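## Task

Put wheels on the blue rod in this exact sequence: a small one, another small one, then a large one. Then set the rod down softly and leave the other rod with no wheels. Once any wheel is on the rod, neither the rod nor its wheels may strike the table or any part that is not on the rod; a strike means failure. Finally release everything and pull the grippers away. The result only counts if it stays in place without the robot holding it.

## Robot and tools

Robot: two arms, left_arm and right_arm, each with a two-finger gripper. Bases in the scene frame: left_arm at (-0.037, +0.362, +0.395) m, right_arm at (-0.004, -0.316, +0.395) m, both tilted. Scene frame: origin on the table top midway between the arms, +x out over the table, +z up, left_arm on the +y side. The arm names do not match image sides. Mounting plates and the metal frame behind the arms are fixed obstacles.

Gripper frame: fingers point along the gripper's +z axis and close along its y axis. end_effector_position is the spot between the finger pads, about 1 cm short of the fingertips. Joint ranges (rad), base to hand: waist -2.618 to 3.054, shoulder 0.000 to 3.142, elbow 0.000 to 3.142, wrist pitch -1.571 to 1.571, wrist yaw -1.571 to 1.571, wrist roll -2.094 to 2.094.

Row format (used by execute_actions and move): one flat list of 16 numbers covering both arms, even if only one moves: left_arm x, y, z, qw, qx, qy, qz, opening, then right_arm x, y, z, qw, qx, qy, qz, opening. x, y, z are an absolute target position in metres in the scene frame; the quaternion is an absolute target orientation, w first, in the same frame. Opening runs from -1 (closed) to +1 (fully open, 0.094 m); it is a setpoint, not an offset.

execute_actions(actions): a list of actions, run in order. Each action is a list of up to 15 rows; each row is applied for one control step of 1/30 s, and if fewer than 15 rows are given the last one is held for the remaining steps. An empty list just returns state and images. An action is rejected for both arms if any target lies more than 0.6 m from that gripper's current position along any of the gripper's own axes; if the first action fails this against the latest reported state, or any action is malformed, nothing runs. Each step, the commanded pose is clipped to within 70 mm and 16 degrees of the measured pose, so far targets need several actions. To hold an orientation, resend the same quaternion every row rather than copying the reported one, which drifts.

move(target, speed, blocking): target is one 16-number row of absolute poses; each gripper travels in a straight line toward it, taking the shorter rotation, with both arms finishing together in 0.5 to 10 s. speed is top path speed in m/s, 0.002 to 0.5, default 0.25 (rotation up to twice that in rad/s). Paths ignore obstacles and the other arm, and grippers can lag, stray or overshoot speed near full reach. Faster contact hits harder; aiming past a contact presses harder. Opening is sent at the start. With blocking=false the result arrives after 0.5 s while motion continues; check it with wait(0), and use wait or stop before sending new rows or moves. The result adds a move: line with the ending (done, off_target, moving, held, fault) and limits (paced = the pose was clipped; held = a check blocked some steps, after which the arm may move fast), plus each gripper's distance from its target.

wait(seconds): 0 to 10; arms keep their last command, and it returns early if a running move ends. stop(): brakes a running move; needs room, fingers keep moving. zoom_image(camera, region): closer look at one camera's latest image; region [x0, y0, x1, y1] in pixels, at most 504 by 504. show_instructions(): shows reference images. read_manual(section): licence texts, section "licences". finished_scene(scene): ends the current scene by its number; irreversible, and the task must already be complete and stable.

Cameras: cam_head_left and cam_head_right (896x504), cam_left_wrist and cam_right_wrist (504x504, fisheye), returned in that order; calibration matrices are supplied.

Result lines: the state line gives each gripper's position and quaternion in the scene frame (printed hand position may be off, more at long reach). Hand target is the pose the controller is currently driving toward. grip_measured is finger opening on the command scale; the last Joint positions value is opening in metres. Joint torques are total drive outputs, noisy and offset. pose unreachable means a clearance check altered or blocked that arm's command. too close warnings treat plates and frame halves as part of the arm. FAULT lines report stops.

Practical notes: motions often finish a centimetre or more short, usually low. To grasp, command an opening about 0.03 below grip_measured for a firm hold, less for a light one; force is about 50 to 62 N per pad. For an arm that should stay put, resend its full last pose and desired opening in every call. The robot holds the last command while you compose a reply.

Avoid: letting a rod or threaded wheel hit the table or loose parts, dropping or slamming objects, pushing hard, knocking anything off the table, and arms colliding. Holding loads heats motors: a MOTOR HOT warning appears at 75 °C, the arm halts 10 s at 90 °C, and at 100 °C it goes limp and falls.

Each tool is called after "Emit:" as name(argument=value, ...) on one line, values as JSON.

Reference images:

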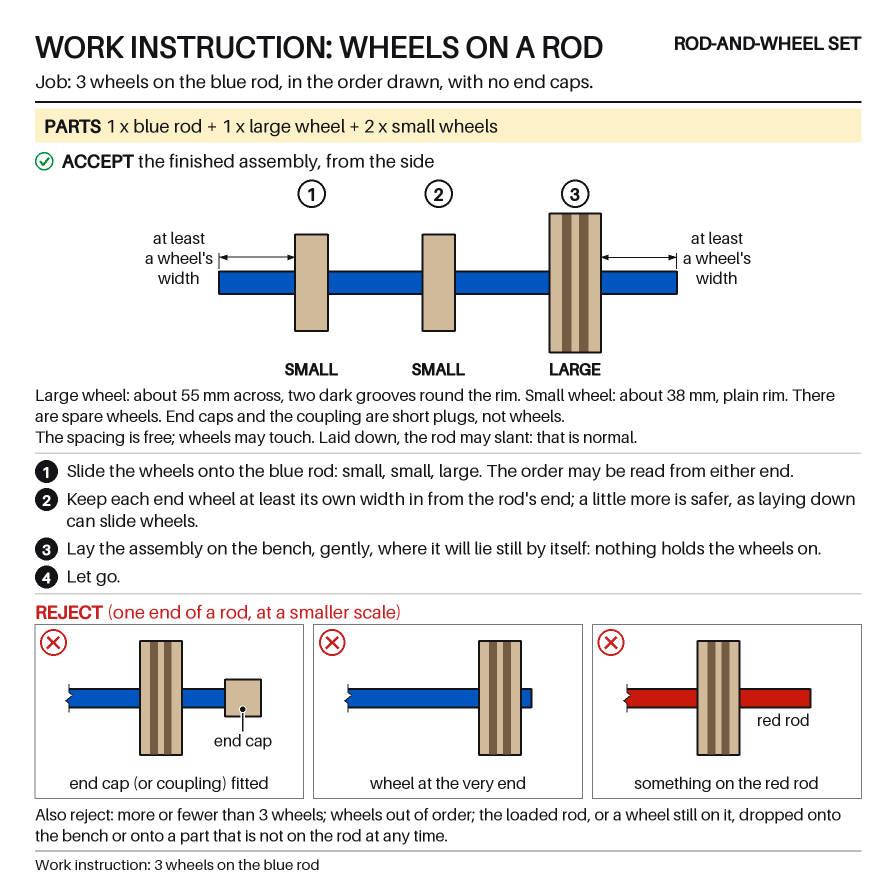

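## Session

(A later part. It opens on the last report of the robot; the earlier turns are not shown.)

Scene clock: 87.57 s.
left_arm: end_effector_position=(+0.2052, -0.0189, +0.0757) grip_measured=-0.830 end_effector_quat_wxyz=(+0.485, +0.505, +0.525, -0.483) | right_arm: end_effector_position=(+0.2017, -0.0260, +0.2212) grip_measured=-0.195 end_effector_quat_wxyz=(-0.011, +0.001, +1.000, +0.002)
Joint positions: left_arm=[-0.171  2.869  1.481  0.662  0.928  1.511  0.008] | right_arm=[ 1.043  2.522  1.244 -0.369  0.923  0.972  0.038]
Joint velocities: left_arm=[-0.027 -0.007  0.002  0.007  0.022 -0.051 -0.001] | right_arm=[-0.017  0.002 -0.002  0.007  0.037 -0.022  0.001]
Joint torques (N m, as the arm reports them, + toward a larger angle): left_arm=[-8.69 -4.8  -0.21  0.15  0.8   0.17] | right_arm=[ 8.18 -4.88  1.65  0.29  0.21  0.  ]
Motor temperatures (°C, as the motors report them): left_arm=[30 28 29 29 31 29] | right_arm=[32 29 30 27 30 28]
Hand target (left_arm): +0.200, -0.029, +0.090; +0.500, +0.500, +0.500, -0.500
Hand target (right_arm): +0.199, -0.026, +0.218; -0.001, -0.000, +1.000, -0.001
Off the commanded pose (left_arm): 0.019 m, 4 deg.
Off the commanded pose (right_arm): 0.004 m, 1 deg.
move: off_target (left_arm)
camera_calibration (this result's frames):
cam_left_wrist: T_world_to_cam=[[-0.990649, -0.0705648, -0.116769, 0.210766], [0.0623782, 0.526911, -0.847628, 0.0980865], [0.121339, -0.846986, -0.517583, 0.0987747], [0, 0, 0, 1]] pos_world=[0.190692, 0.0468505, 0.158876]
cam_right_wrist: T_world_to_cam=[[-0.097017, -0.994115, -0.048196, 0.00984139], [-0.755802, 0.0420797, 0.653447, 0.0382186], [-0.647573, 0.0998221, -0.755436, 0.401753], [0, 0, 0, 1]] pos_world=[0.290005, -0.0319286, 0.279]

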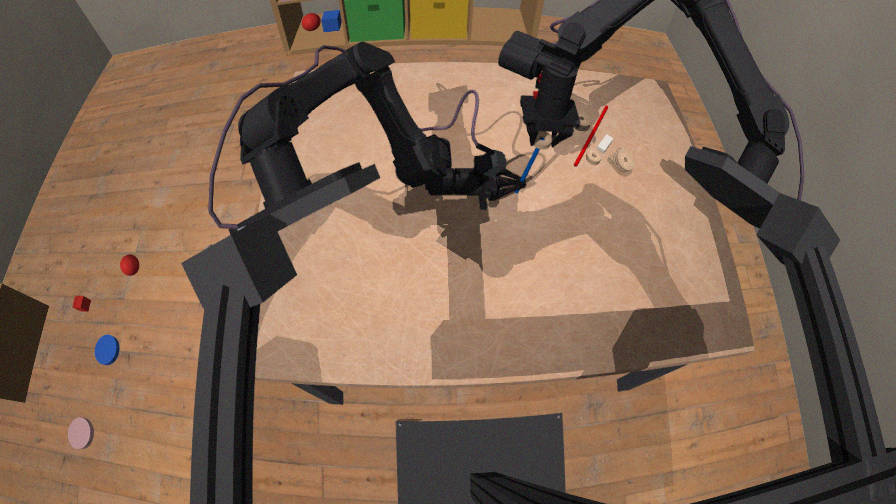

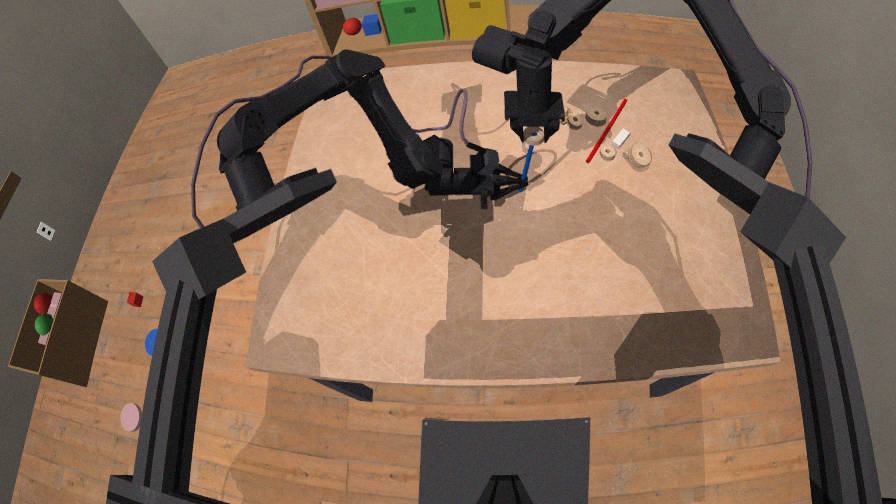

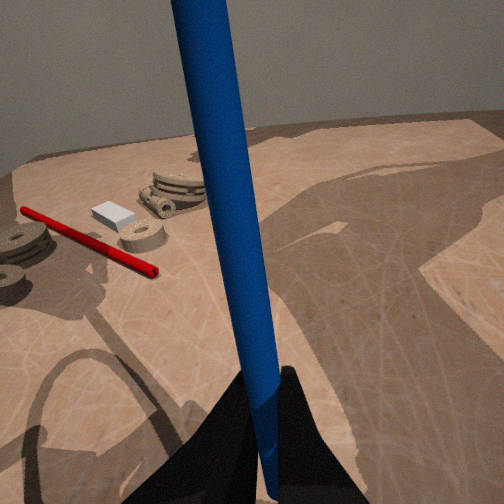

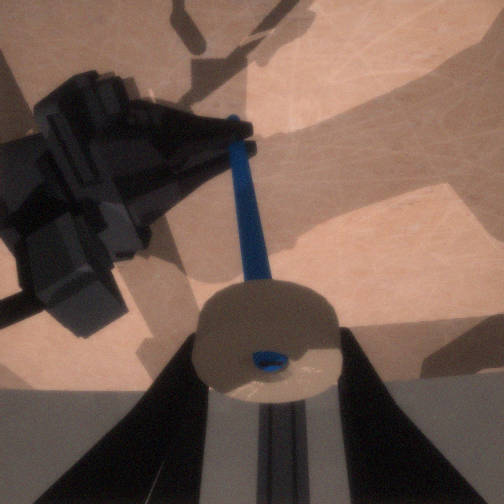

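Emit:
move(target=[0.2,-0.03,0.09,0.5,0.5,0.5,-0.5,-0.88, 0.2,-0.0255,0.165,0,0,1,0,-0.25], speed=0.04)

Emit:
move(target=[0.2,-0.03,0.09,0.5,0.5,0.5,-0.5,-0.88, 0.2,-0.0255,0.165,0,0,1,0,0.0], speed=0.04)

Emit:
move(target=[0.2,-0.03,0.09,0.5,0.5,0.5,-0.5,-0.88, 0.2,-0.0255,0.27,0,0,1,0,0.06], speed=0.12)

Emit:
move(target=[0.2,-0.03,0.09,0.5,0.5,0.5,-0.5,-0.88, 0.33,-0.22,0.07,0,-0.559,0.829,0,0.06], speed=0.2)

Scene clock: 89.50 s.
left_arm: end_effector_position=(+0.2054, -0.0197, +0.0743) grip_measured=-0.830 end_effector_quat_wxyz=(+0.483, +0.508, +0.528, -0.480) | right_arm: end_effector_position=(+0.2000, -0.0216, +0.1678) grip_measured=-0.195 end_effector_quat_wxyz=(-0.013, +0.001, +1.000, +0.008)
Joint positions: left_arm=[-0.174  2.869  1.481  0.663  0.915  1.508  0.008] | right_arm=[ 0.926  2.616  1.232 -0.099  0.91   0.769  0.038]
Joint velocities: left_arm=[-0.002  0.002 -0.022 -0.007  0.022 -0.022  0.001] | right_arm=[-0.002  0.012 -0.012 -0.007  0.022 -0.007 -0.001]
Joint torques (N m, as the arm reports them, + toward a larger angle): left_arm=[-8.48 -4.82 -0.18  0.15  0.94  0.17] | right_arm=[ 7.88 -5.45  0.78  0.15  0.29 -0.07]
Motor temperatures (°C, as the motors report them): left_arm=[30 28 29 29 31 29] | right_arm=[32 29 30 27 30 28]
Hand target (left_arm): +0.200, -0.029, +0.090; +0.500, +0.500, +0.501, -0.500
Hand target (right_arm): +0.200, -0.025, +0.166; -0.001, -0.000, +1.000, -0.000
Off the commanded pose (left_arm): 0.020 m, 4 deg.
Off the commanded pose (right_arm): 0.005 m, 2 deg.
move: off_target (left_arm)
camera_calibration (this result's frames):
cam_left_wrist: T_world_to_cam=[[-0.990667, -0.0694883, -0.11726, 0.210773], [0.061985, 0.536513, -0.841613, 0.0971597], [0.121394, -0.841026, -0.527198, 0.0981622], [0, 0, 0, 1]] pos_world=[0.190867, 0.0450759, 0.158237]
cam_right_wrist: T_world_to_cam=[[-0.0974647, -0.993388, -0.0606774, 0.0136539], [-0.752839, 0.0337124, 0.657341, 0.0702094], [-0.650949, 0.109748, -0.751147, 0.360115], [0, 0, 0, 1]] pos_world=[0.288604, -0.0283251, 0.225176]

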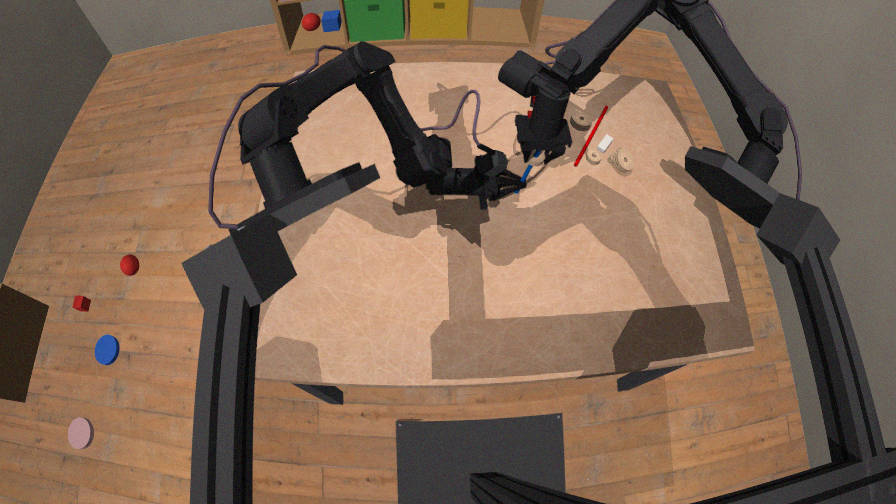

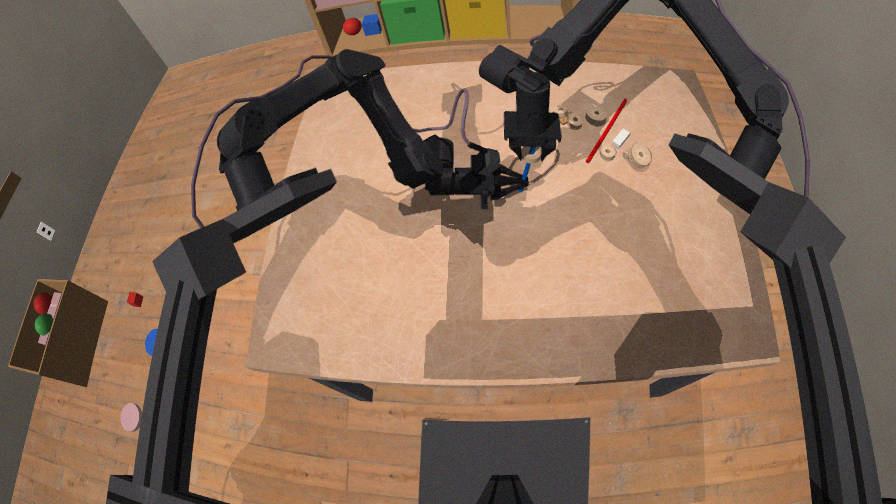

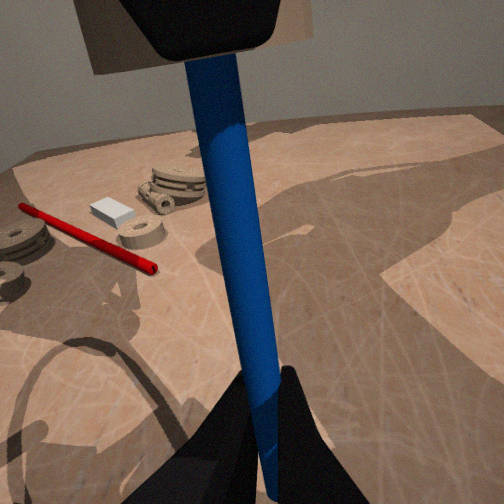

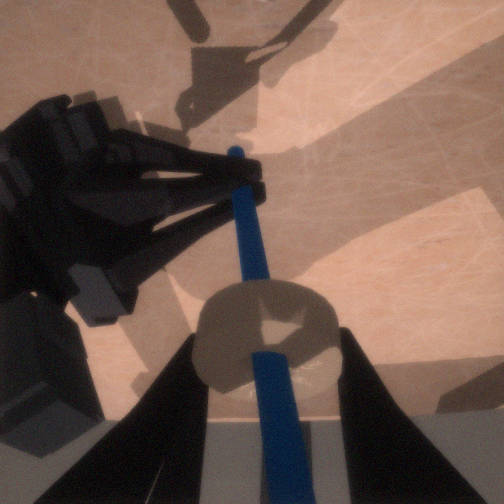

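Scene clock: 90.70 s.
left_arm: end_effector_position=(+0.2057, -0.0185, +0.0769) grip_measured=-0.830 end_effector_quat_wxyz=(+0.491, +0.506, +0.520, -0.482) | right_arm: end_effector_position=(+0.2045, -0.0233, +0.1654) grip_measured=-0.002 end_effector_quat_wxyz=(-0.006, +0.007, +1.000, +0.005)
Joint positions: left_arm=[-0.17   2.869  1.481  0.664  0.938  1.52   0.008] | right_arm=[ 0.918  2.616  1.232 -0.081  0.925  0.762  0.047]
Joint velocities: left_arm=[ 0.022  0.017 -0.012 -0.051 -0.081 -0.022 -0.001] | right_arm=[ 0.002 -0.012 -0.002 -0.007  0.051  0.007 -0.   ]
Joint torques (N m, as the arm reports them, + toward a larger angle): left_arm=[-8.84 -4.87 -0.2   0.11  0.75  0.04] | right_arm=[ 8.09 -5.37  0.44  0.08  0.16 -0.06]
Motor temperatures (°C, as the motors report them): left_arm=[30 28 29 29 31 29] | right_arm=[32 29 30 27 30 28]
Hand target (left_arm): +0.200, -0.029, +0.090; +0.500, +0.500, +0.500, -0.500
Hand target (right_arm): +0.200, -0.026, +0.165; -0.000, +0.000, +1.000, -0.000
Off the commanded pose (left_arm): 0.018 m, 3 deg.
Off the commanded pose (right_arm): 0.005 m, 1 deg.
move: off_target (left_arm)
camera_calibration (this result's frames):
cam_left_wrist: T_world_to_cam=[[-0.989112, -0.072711, -0.127947, 0.211952], [0.0718599, 0.520087, -0.851085, 0.0971086], [0.128427, -0.851013, -0.509199, 0.0974573], [0, 0, 0, 1]] pos_world=[0.19015, 0.0478437, 0.159391]
cam_right_wrist: T_world_to_cam=[[-0.108392, -0.99262, -0.0543758, 0.0134818], [-0.761204, 0.0476924, 0.646756, 0.0790511], [-0.63939, 0.111494, -0.760756, 0.360723], [0, 0, 0, 1]] pos_world=[0.292278, -0.0306064, 0.224028]

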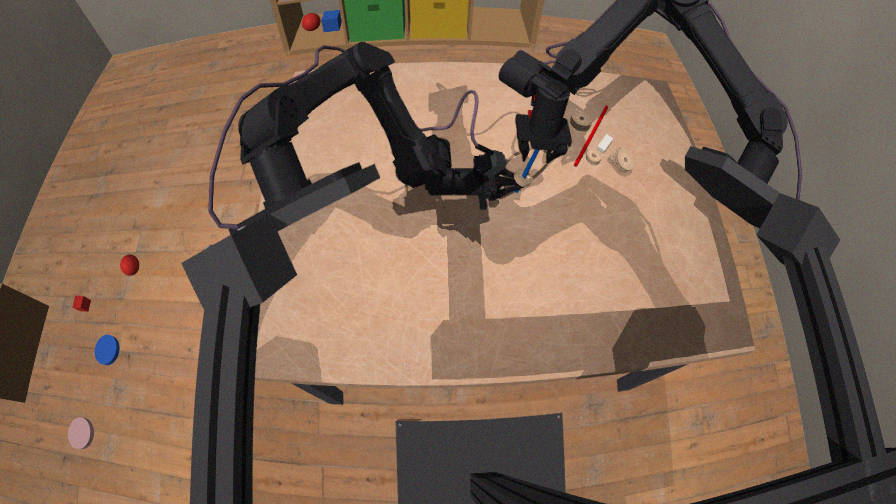

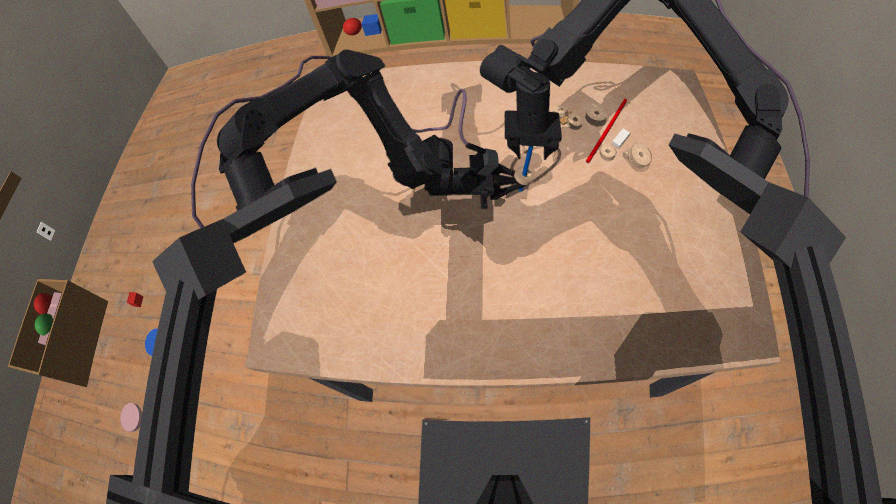

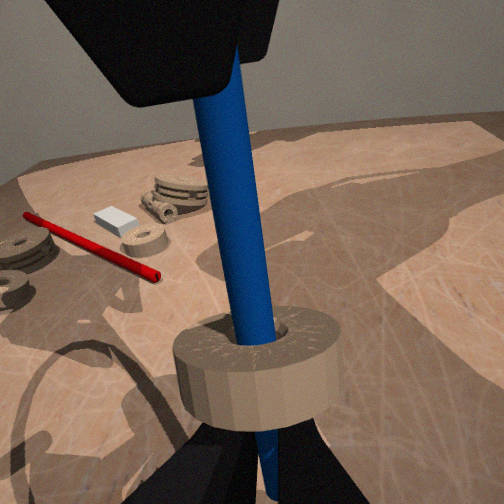

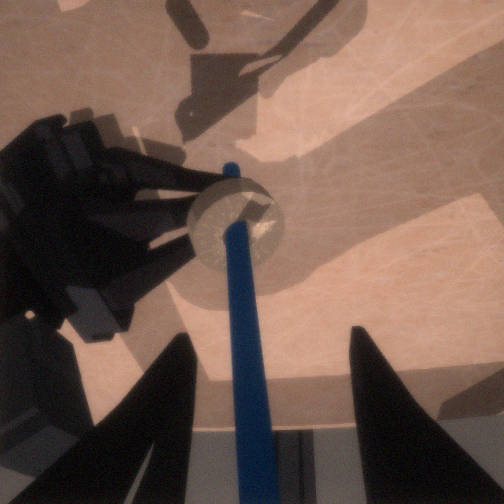

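Scene clock: 92.23 s.
left_arm: end_effector_position=(+0.2053, -0.0201, +0.0787) grip_measured=-0.830 end_effector_quat_wxyz=(+0.492, +0.506, +0.518, -0.484) | right_arm: end_effector_position=(+0.1925, -0.0324, +0.2574) grip_measured=+0.058 end_effector_quat_wxyz=(-0.008, -0.004, +1.000, -0.010)
Joint positions: left_arm=[-0.174  2.869  1.481  0.664  0.939  1.521  0.008] | right_arm=[ 1.138  2.488  1.262 -0.577  0.925  1.141  0.05 ]
Joint velocities: left_arm=[ 0.012 -0.007 -0.007  0.022 -0.051  0.095 -0.   ] | right_arm=[-0.007  0.002  0.012 -0.037  0.037  0.007 -0.001]
Joint torques (N m, as the arm reports them, + toward a larger angle): left_arm=[-8.51 -4.85 -0.18  0.12  0.73  0.04] | right_arm=[ 8.96 -6.69  4.81 -0.33  0.04  0.04]
Motor temperatures (°C, as the motors report them): left_arm=[30 28 29 29 31 29] | right_arm=[32 29 30 27 30 28]
Hand target (left_arm): +0.200, -0.030, +0.090; +0.500, +0.500, +0.500, -0.500
Hand target (right_arm): +0.200, -0.026, +0.269; +0.001, -0.000, +1.000, -0.000
Off the commanded pose (left_arm): 0.016 m, 3 deg.
Off the commanded pose (right_arm): 0.016 m, 2 deg.
move: off_target (left_arm, right_arm)
camera_calibration (this result's frames):
cam_left_wrist: T_world_to_cam=[[-0.989038, -0.0707703, -0.129596, 0.211778], [0.0748816, 0.516046, -0.853281, 0.0989584], [0.127264, -0.853632, -0.50509, 0.0969649], [0, 0, 0, 1]] pos_world=[0.189706, 0.0466929, 0.160861]
cam_right_wrist: T_world_to_cam=[[-0.0860118, -0.99598, -0.0250099, -0.00380092], [-0.759786, 0.049335, 0.648298, 0.0102452], [-0.644458, 0.0747635, -0.760976, 0.423871], [0, 0, 0, 1]] pos_world=[0.280624, -0.0359811, 0.315818]

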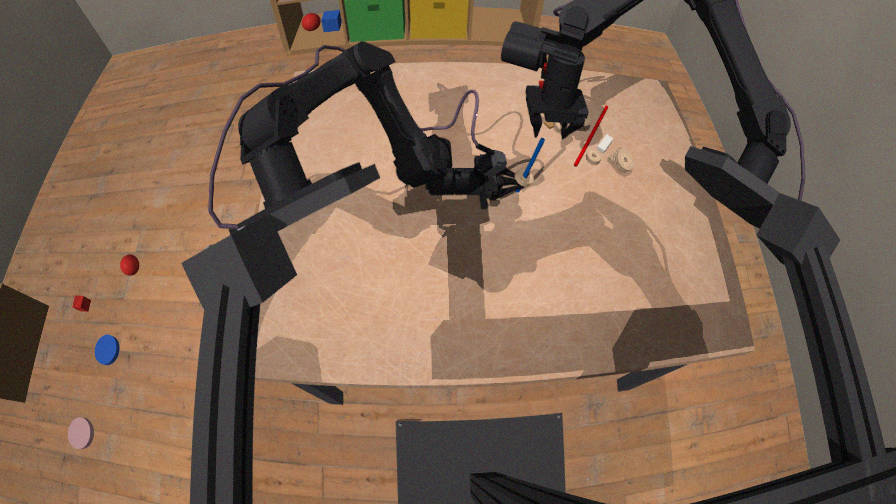

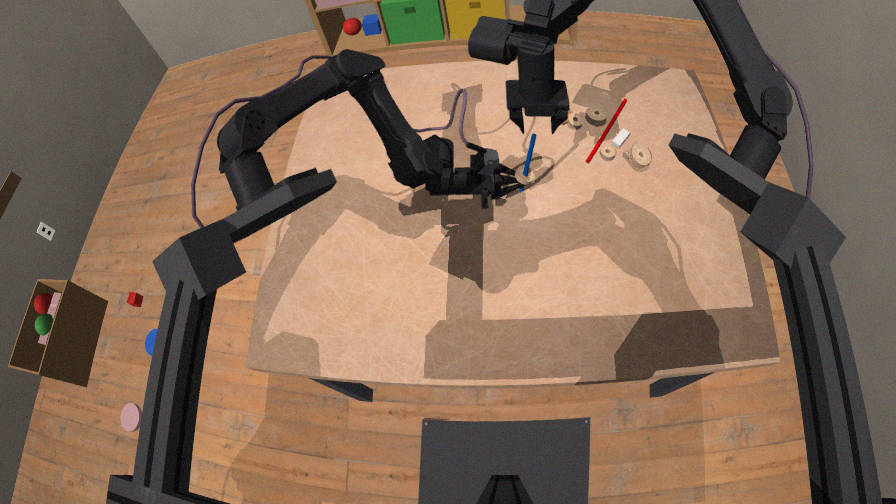

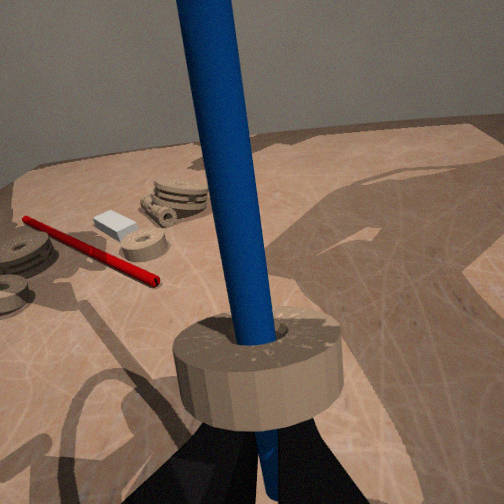

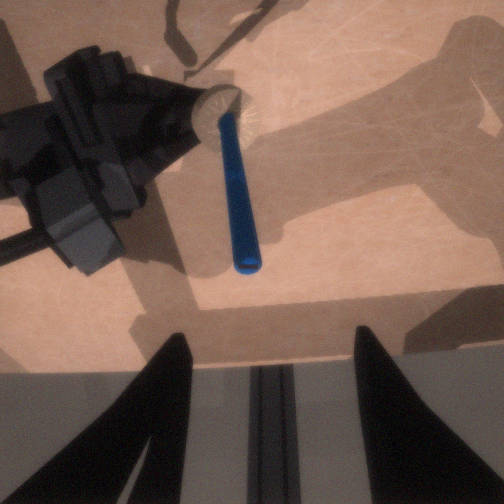

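Scene clock: 95.80 s.
left_arm: end_effector_position=(+0.2054, -0.0197, +0.0784) grip_measured=-0.830 end_effector_quat_wxyz=(+0.492, +0.506, +0.518, -0.483) | right_arm: end_effector_position=(+0.3150, -0.2173, +0.0681) grip_measured=+0.058 end_effector_quat_wxyz=(-0.022, -0.564, +0.826, +0.006)
Joint positions: left_arm=[-0.173  2.869  1.481  0.664  0.939  1.521  0.008] | right_arm=[ 0.319  2.227  1.022  0.293  0.698 -1.224  0.05 ]
Joint velocities: left_arm=[ 0.012 -0.007 -0.012 -0.051  0.007  0.066 -0.001] | right_arm=[ 0.022 -0.012 -0.007 -0.066 -0.007  0.095 -0.001]
Joint torques (N m, as the arm reports them, + toward a larger angle): left_arm=[-8.6  -4.86 -0.19  0.11  0.75  0.04] | right_arm=[ 5.83 -7.32  1.28  0.03 -0.17 -0.08]
Motor temperatures (°C, as the motors report them): left_arm=[30 28 29 29 31 29] | right_arm=[31 30 30 27 30 28]
Hand target (left_arm): +0.200, -0.029, +0.090; +0.500, +0.500, +0.500, -0.500
Hand target (right_arm): +0.330, -0.214, +0.072; -0.002, -0.558, +0.830, +0.004
Off the commanded pose (left_arm): 0.016 m, 3 deg.
Off the commanded pose (right_arm): 0.015 m, 3 deg.
move: off_target (left_arm, right_arm)
camera_calibration (this result's frames):
cam_left_wrist: T_world_to_cam=[[-0.989047, -0.07136, -0.129206, 0.211838], [0.0741815, 0.516469, -0.853086, 0.0985721], [0.127607, -0.853327, -0.505519, 0.0970995], [0, 0, 0, 1]] pos_world=[0.189814, 0.0470649, 0.160547]
cam_right_wrist: T_world_to_cam=[[0.889329, -0.450388, -0.0790198, -0.367099], [-0.29168, -0.691833, 0.660523, -0.0742066], [-0.35216, -0.564374, -0.746636, 0.140679], [0, 0, 0, 1]] pos_world=[0.354369, -0.13728, 0.125043]

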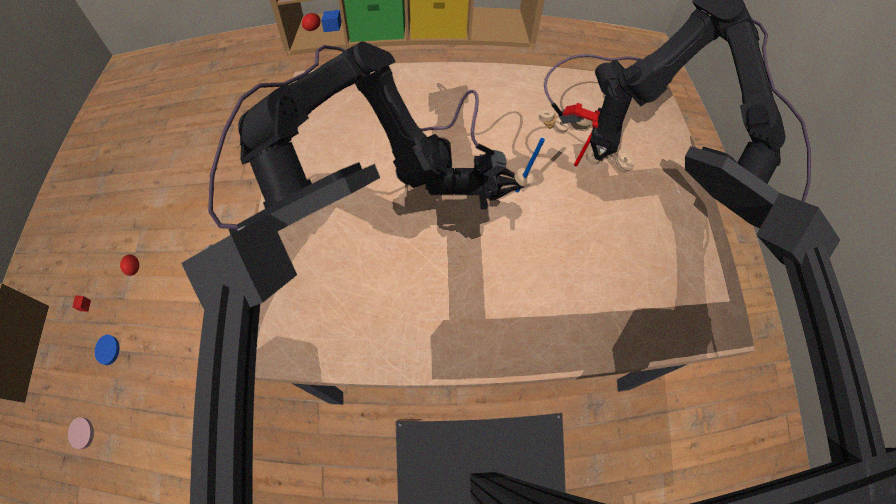

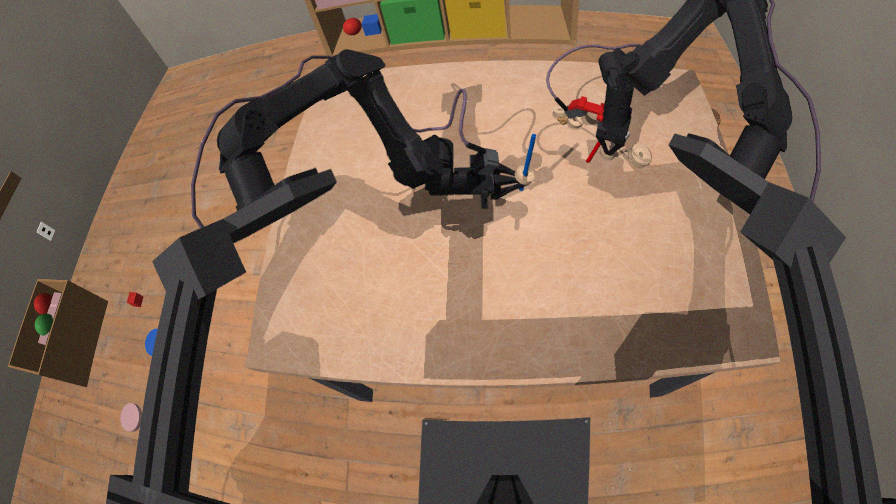

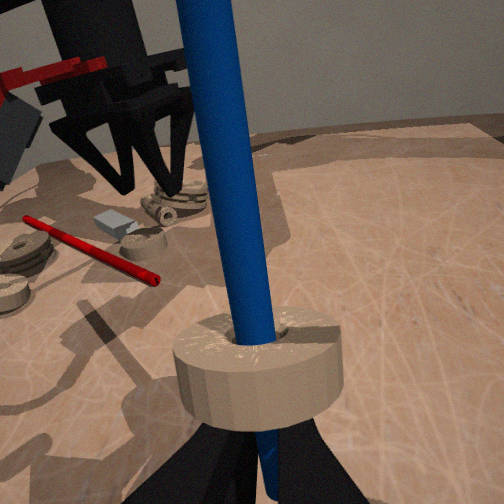

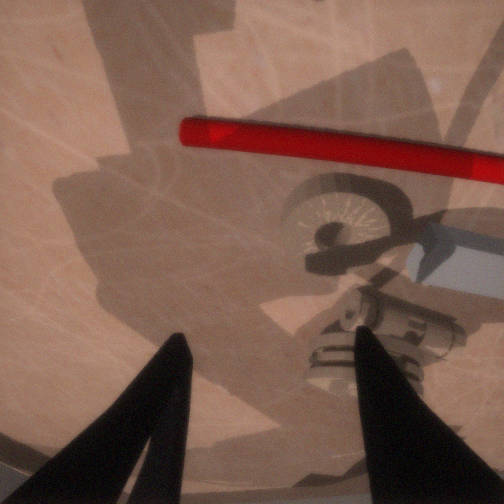

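Emit:
move(target=[0.2,-0.03,0.09,0.5,0.5,0.5,-0.5,-0.88, 0.335,-0.224,0.06,0,0.588,0.809,0,-0.02], speed=0.3)

Emit:
move(target=[0.2,-0.03,0.09,0.5,0.5,0.5,-0.5,-0.88, 0.335,-0.224,0.035,0,0.588,0.809,0,-0.02], speed=0.05)

Scene clock: 100.83 s.
left_arm: end_effector_position=(+0.2055, -0.0194, +0.0781) grip_measured=-0.830 end_effector_quat_wxyz=(+0.492, +0.506, +0.519, -0.483) | right_arm: end_effector_position=(+0.3258, -0.2230, +0.0604) grip_measured=-0.018 end_effector_quat_wxyz=(-0.009, +0.579, +0.815, -0.004)
Joint positions: left_arm=[-0.172  2.869  1.481  0.664  0.939  1.521  0.008] | right_arm=[0.288 2.227 1.037 0.327 0.658 1.159 0.046]
Joint velocities: left_arm=[-0.012  0.002 -0.017 -0.051  0.022 -0.022 -0.001] | right_arm=[ 0.007  0.007 -0.007 -0.081 -0.022  0.022  0.   ]
Joint torques (N m, as the arm reports them, + toward a larger angle): left_arm=[-8.68 -4.82 -0.19  0.11  0.73  0.04] | right_arm=[ 5.35 -6.57  1.66  0.05  0.01  0.11]
Motor temperatures (°C, as the motors report them): left_arm=[31 28 29 29 31 29] | right_arm=[31 30 30 27 30 28]
Hand target (left_arm): +0.200, -0.030, +0.090; +0.500, +0.500, +0.500, -0.500
Hand target (right_arm): +0.335, -0.223, +0.060; -0.000, +0.588, +0.809, -0.000
Off the commanded pose (left_arm): 0.017 m, 3 deg.
Off the commanded pose (right_arm): 0.009 m, 2 deg.
move: off_target (left_arm)
camera_calibration (this result's frames):
cam_left_wrist: T_world_to_cam=[[-0.989004, -0.0717124, -0.129338, 0.211895], [0.0740391, 0.516974, -0.852793, 0.0981996], [0.12802, -0.852992, -0.50598, 0.0971464], [0, 0, 0, 1]] pos_world=[0.189858, 0.0472939, 0.160304]
cam_right_wrist: T_world_to_cam=[[-0.97053, -0.239231, -0.0289696, 0.270102], [-0.201072, 0.737676, 0.644518, 0.220323], [-0.132818, 0.63135, -0.76404, 0.331724], [0, 0, 0, 1]] pos_world=[0.350502, -0.307344, 0.119273]

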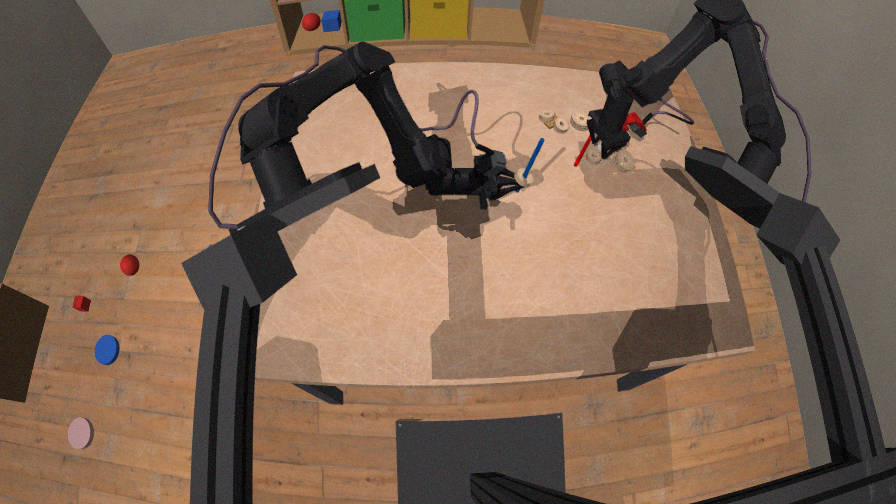

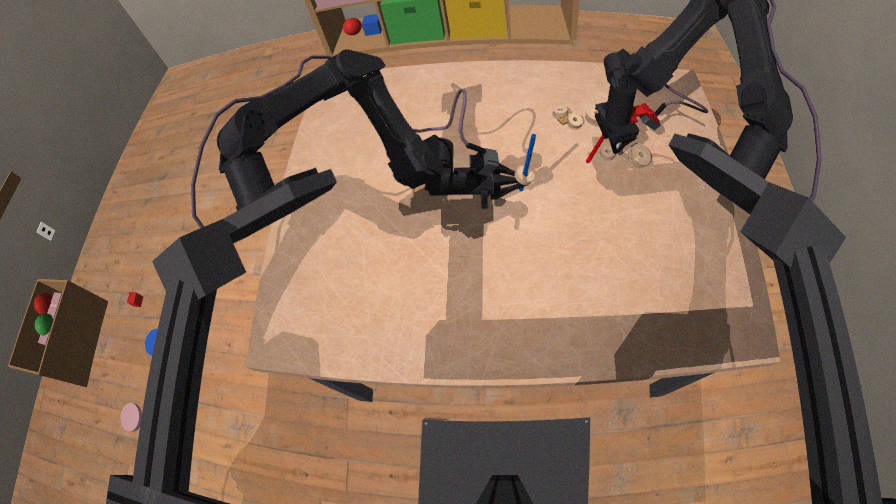

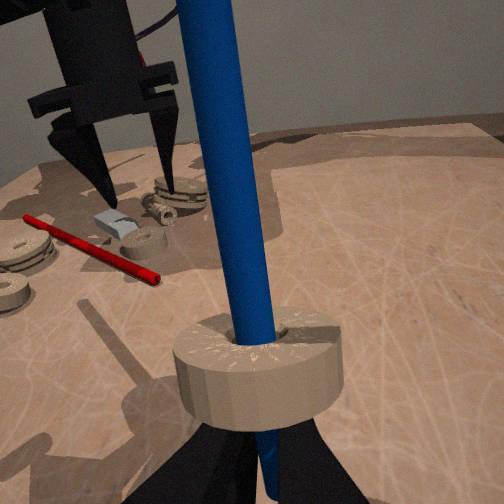

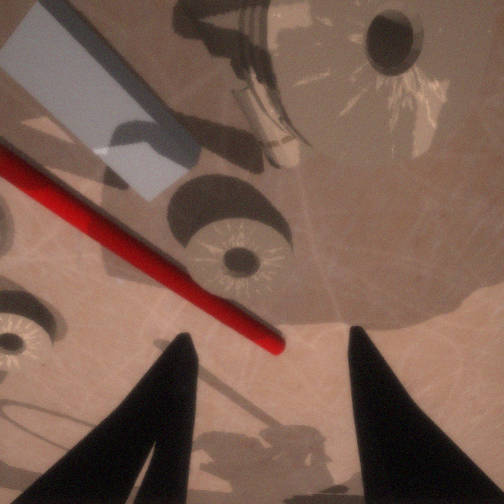

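Scene clock: 101.67 s.
left_arm: end_effector_position=(+0.2057, -0.0186, +0.0771) grip_measured=-0.830 end_effector_quat_wxyz=(+0.491, +0.506, +0.520, -0.482) | right_arm: end_effector_position=(+0.3300, -0.2270, +0.0380) grip_measured=-0.018 end_effector_quat_wxyz=(-0.005, +0.587, +0.809, -0.006)
Joint positions: left_arm=[-0.17   2.869  1.481  0.664  0.939  1.521  0.008] | right_arm=[0.248 2.29  1.098 0.358 0.639 1.138 0.046]
Joint velocities: left_arm=[-0.002  0.007 -0.007 -0.022  0.007  0.007  0.   ] | right_arm=[ 0.007 -0.012  0.002 -0.066 -0.007 -0.037  0.   ]
Joint torques (N m, as the arm reports them, + toward a larger angle): left_arm=[-8.73 -4.87 -0.18  0.13  0.79  0.04] | right_arm=[ 5.63 -5.62  1.53  0.09  0.05 -0.04]
Motor temperatures (°C, as the motors report them): left_arm=[31 28 29 29 31 29] | right_arm=[31 30 30 27 30 28]
Hand target (left_arm): +0.200, -0.029, +0.090; +0.500, +0.500, +0.500, -0.500
Hand target (right_arm): +0.335, -0.224, +0.035; -0.000, +0.588, +0.809, -0.000
Off the commanded pose (left_arm): 0.018 m, 3 deg.
Off the commanded pose (right_arm): 0.007 m, 1 deg.
move: off_target (left_arm)
camera_calibration (this result's frames):
cam_left_wrist: T_world_to_cam=[[-0.989018, -0.0727649, -0.128642, 0.212001], [0.072576, 0.519122, -0.851613, 0.0971636], [0.128748, -0.851597, -0.50814, 0.0973941], [0, 0, 0, 1]] pos_world=[0.190082, 0.047927, 0.159508]
cam_right_wrist: T_world_to_cam=[[-0.97503, -0.219916, -0.0308886, 0.278533], [-0.18865, 0.746841, 0.637683, 0.23678], [-0.117168, 0.627587, -0.769679, 0.311859], [0, 0, 0, 1]] pos_world=[0.352787, -0.311302, 0.0976445]

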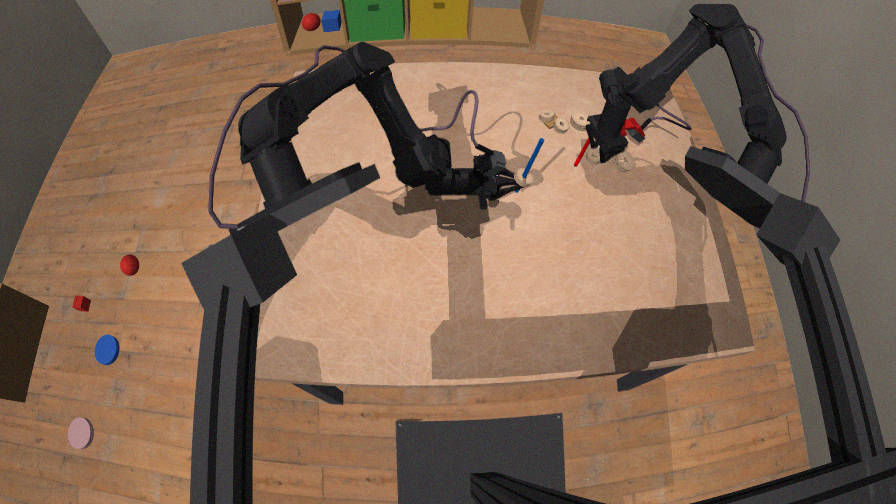

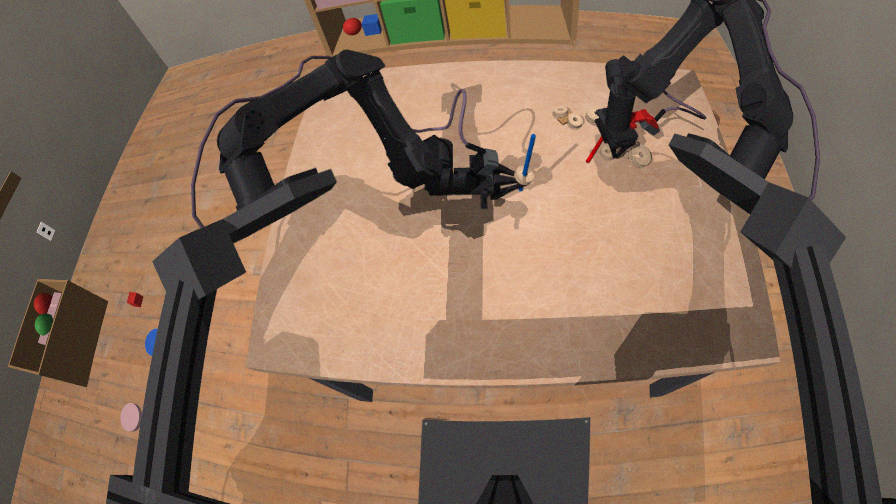

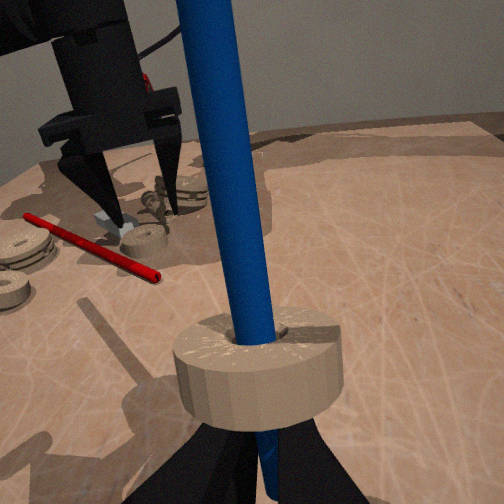

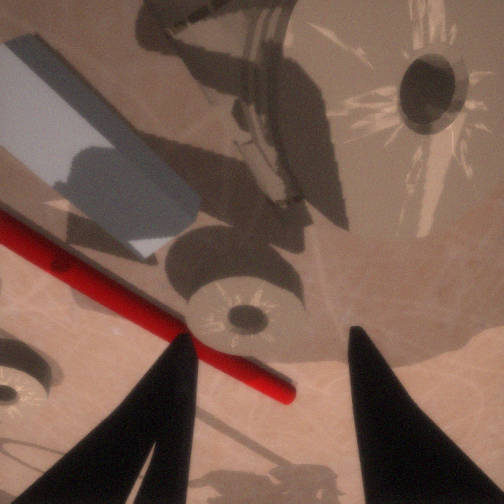

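Emit:
move(target=[0.2,-0.03,0.09,0.5,0.5,0.5,-0.5,-0.88, 0.341,-0.213,0.03,0,0.588,0.809,0,-0.02], speed=0.04)

Emit:
move(target=[0.2,-0.03,0.09,0.5,0.5,0.5,-0.5,-0.88, 0.341,-0.213,0.009,0,0.588,0.809,0,-0.02], speed=0.03)

Scene clock: 102.83 s.
left_arm: end_effector_position=(+0.2053, -0.0201, +0.0787) grip_measured=-0.830 end_effector_quat_wxyz=(+0.492, +0.506, +0.518, -0.483) | right_arm: end_effector_position=(+0.3395, -0.2216, +0.0293) grip_measured=-0.018 end_effector_quat_wxyz=(+0.001, +0.592, +0.806, -0.002)
Joint positions: left_arm=[-0.174  2.869  1.481  0.664  0.939  1.521  0.008] | right_arm=[0.248 2.329 1.153 0.36  0.638 1.138 0.046]
Joint velocities: left_arm=[ 0.012  0.012 -0.007 -0.066 -0.037 -0.007 -0.   ] | right_arm=[-0.012 -0.012  0.017  0.007  0.007  0.007 -0.001]
Joint torques (N m, as the arm reports them, + toward a larger angle): left_arm=[-8.56 -4.84 -0.16  0.13  0.74  0.04] | right_arm=[ 6.55 -5.77  1.66 -0.12  0.12  0.08]
Motor temperatures (°C, as the motors report them): left_arm=[31 28 29 29 31 29] | right_arm=[31 30 30 27 30 28]
Hand target (left_arm): +0.200, -0.030, +0.090; +0.500, +0.500, +0.500, -0.500
Hand target (right_arm): +0.341, -0.213, +0.030; +0.000, +0.588, +0.809, +0.000
Off the commanded pose (left_arm): 0.016 m, 3 deg.
Off the commanded pose (right_arm): 0.009 m, 1 deg.
move: off_target (left_arm)
camera_calibration (this result's frames):
cam_left_wrist: T_world_to_cam=[[-0.98899, -0.070719, -0.129993, 0.211795], [0.0752011, 0.516378, -0.853053, 0.0988216], [0.127453, -0.853436, -0.505374, 0.0969208], [0, 0, 0, 1]] pos_world=[0.189679, 0.0466643, 0.160813]
cam_right_wrist: T_world_to_cam=[[-0.976925, -0.208845, -0.0447326, 0.29219], [-0.189304, 0.749691, 0.634135, 0.241072], [-0.0989007, 0.627971, -0.771927, 0.296842], [0, 0, 0, 1]] pos_world=[0.360441, -0.306115, 0.0893389]

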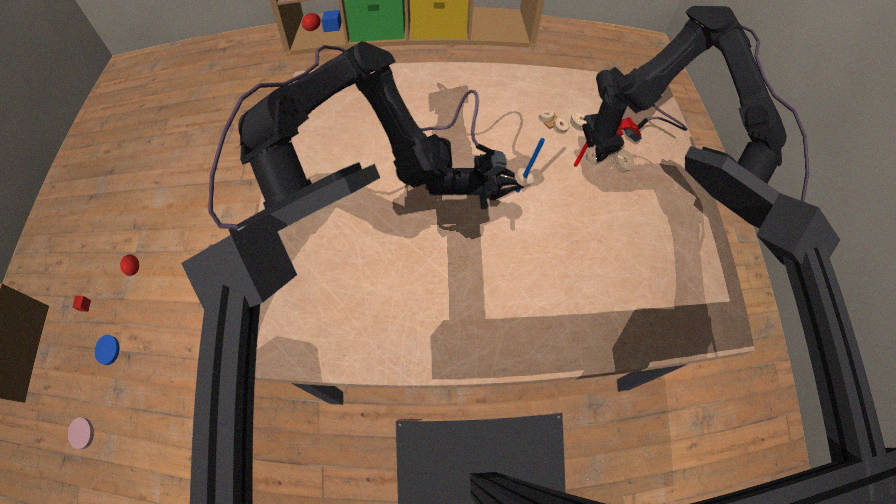

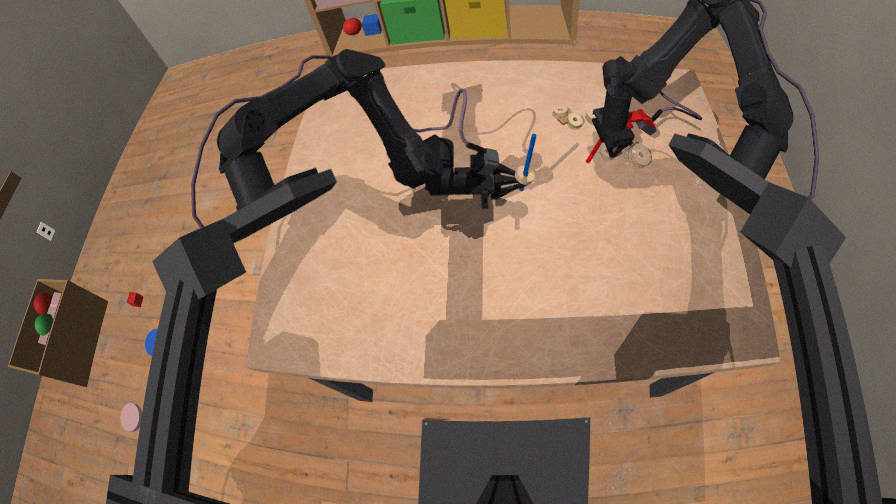

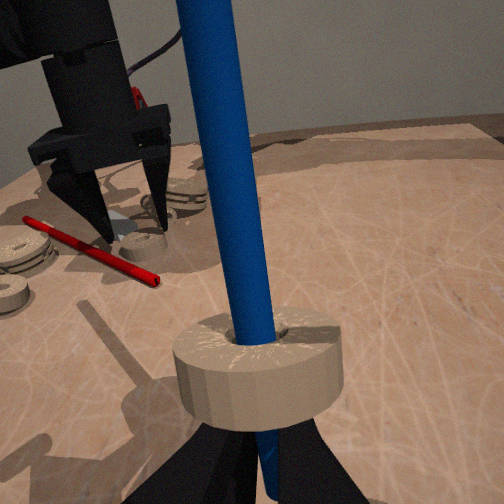

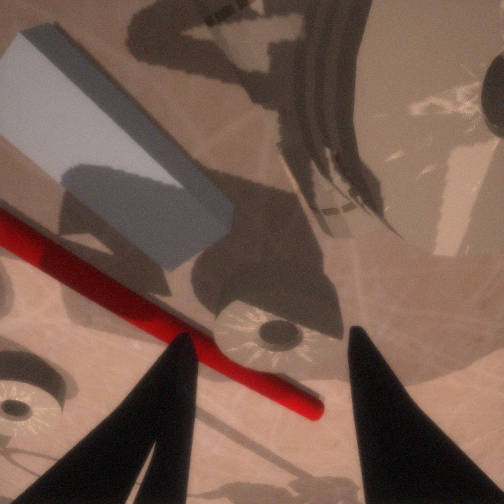

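Scene clock: 103.93 s.
left_arm: end_effector_position=(+0.2056, -0.0188, +0.0774) grip_measured=-0.830 end_effector_quat_wxyz=(+0.491, +0.506, +0.519, -0.483) | right_arm: end_effector_position=(+0.3389, -0.2160, +0.0136) grip_measured=-0.018 end_effector_quat_wxyz=(-0.003, +0.588, +0.809, -0.003)
Joint positions: left_arm=[-0.171  2.869  1.481  0.664  0.939  1.521  0.008] | right_arm=[0.235 2.389 1.211 0.36  0.627 1.124 0.046]
Joint velocities: left_arm=[-0.002  0.007 -0.007 -0.037  0.007  0.037 -0.002] | right_arm=[-0.012  0.002  0.002  0.125 -0.022  0.007 -0.001]
Joint torques (N m, as the arm reports them, + toward a larger angle): left_arm=[-8.82 -4.86 -0.15  0.11  0.75  0.04] | right_arm=[ 5.67 -5.7   1.72  0.1  -0.04 -0.04]
Motor temperatures (°C, as the motors report them): left_arm=[31 28 29 29 31 29] | right_arm=[31 30 30 27 30 28]
Hand target (left_arm): +0.200, -0.029, +0.090; +0.500, +0.500, +0.500, -0.500
Hand target (right_arm): +0.341, -0.213, +0.009; +0.000, +0.588, +0.809, +0.000
Off the commanded pose (left_arm): 0.018 m, 3 deg.
Off the commanded pose (right_arm): 0.006 m, 0 deg.
move: off_target (left_arm)
camera_calibration (this result's frames):
cam_left_wrist: T_world_to_cam=[[-0.989013, -0.0723926, -0.128887, 0.211964], [0.0730536, 0.518624, -0.851876, 0.0974652], [0.128513, -0.851932, -0.507638, 0.0973085], [0, 0, 0, 1]] pos_world=[0.190009, 0.047697, 0.159745]
cam_right_wrist: T_world_to_cam=[[-0.975414, -0.216873, -0.0391585, 0.289705], [-0.19151, 0.746224, 0.637553, 0.246628], [-0.109047, 0.629377, -0.769411, 0.284892], [0, 0, 0, 1]] pos_world=[0.360881, -0.300515, 0.0733054]

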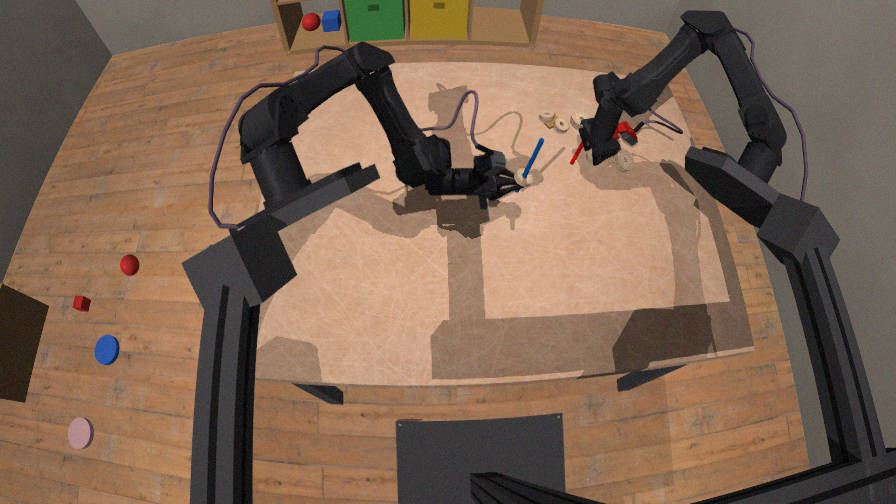

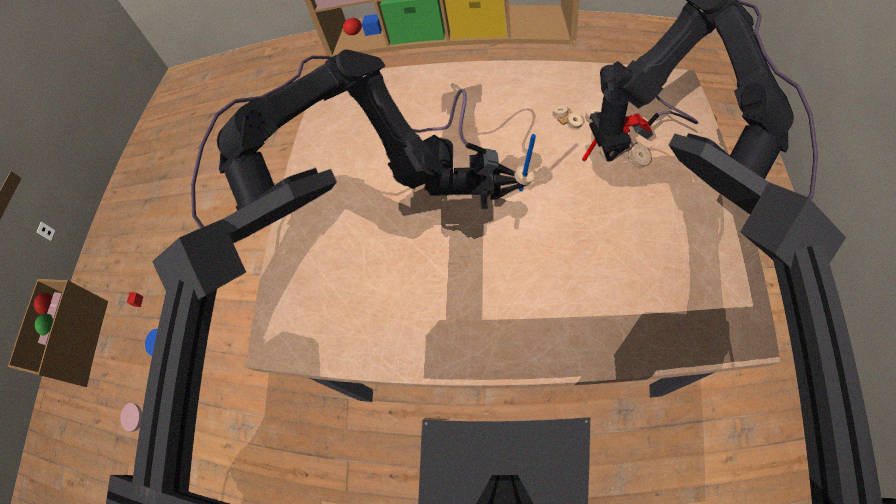

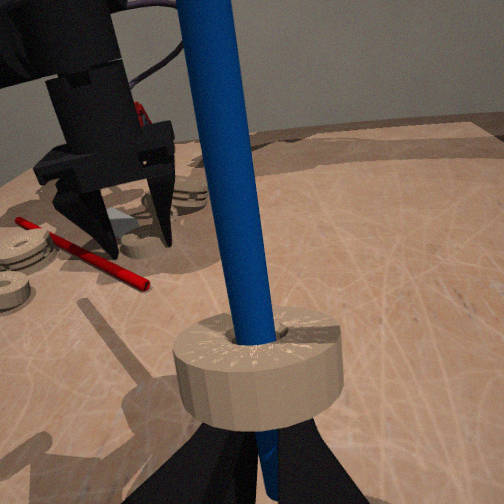

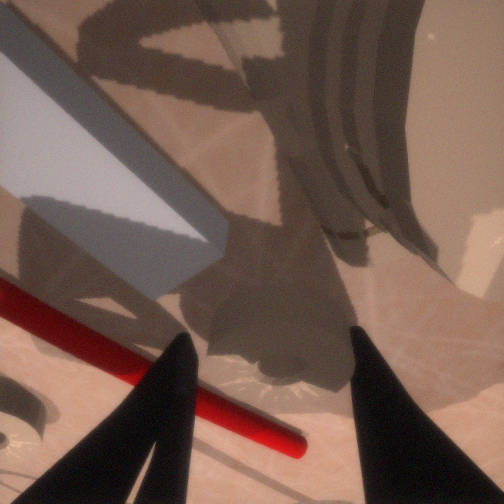

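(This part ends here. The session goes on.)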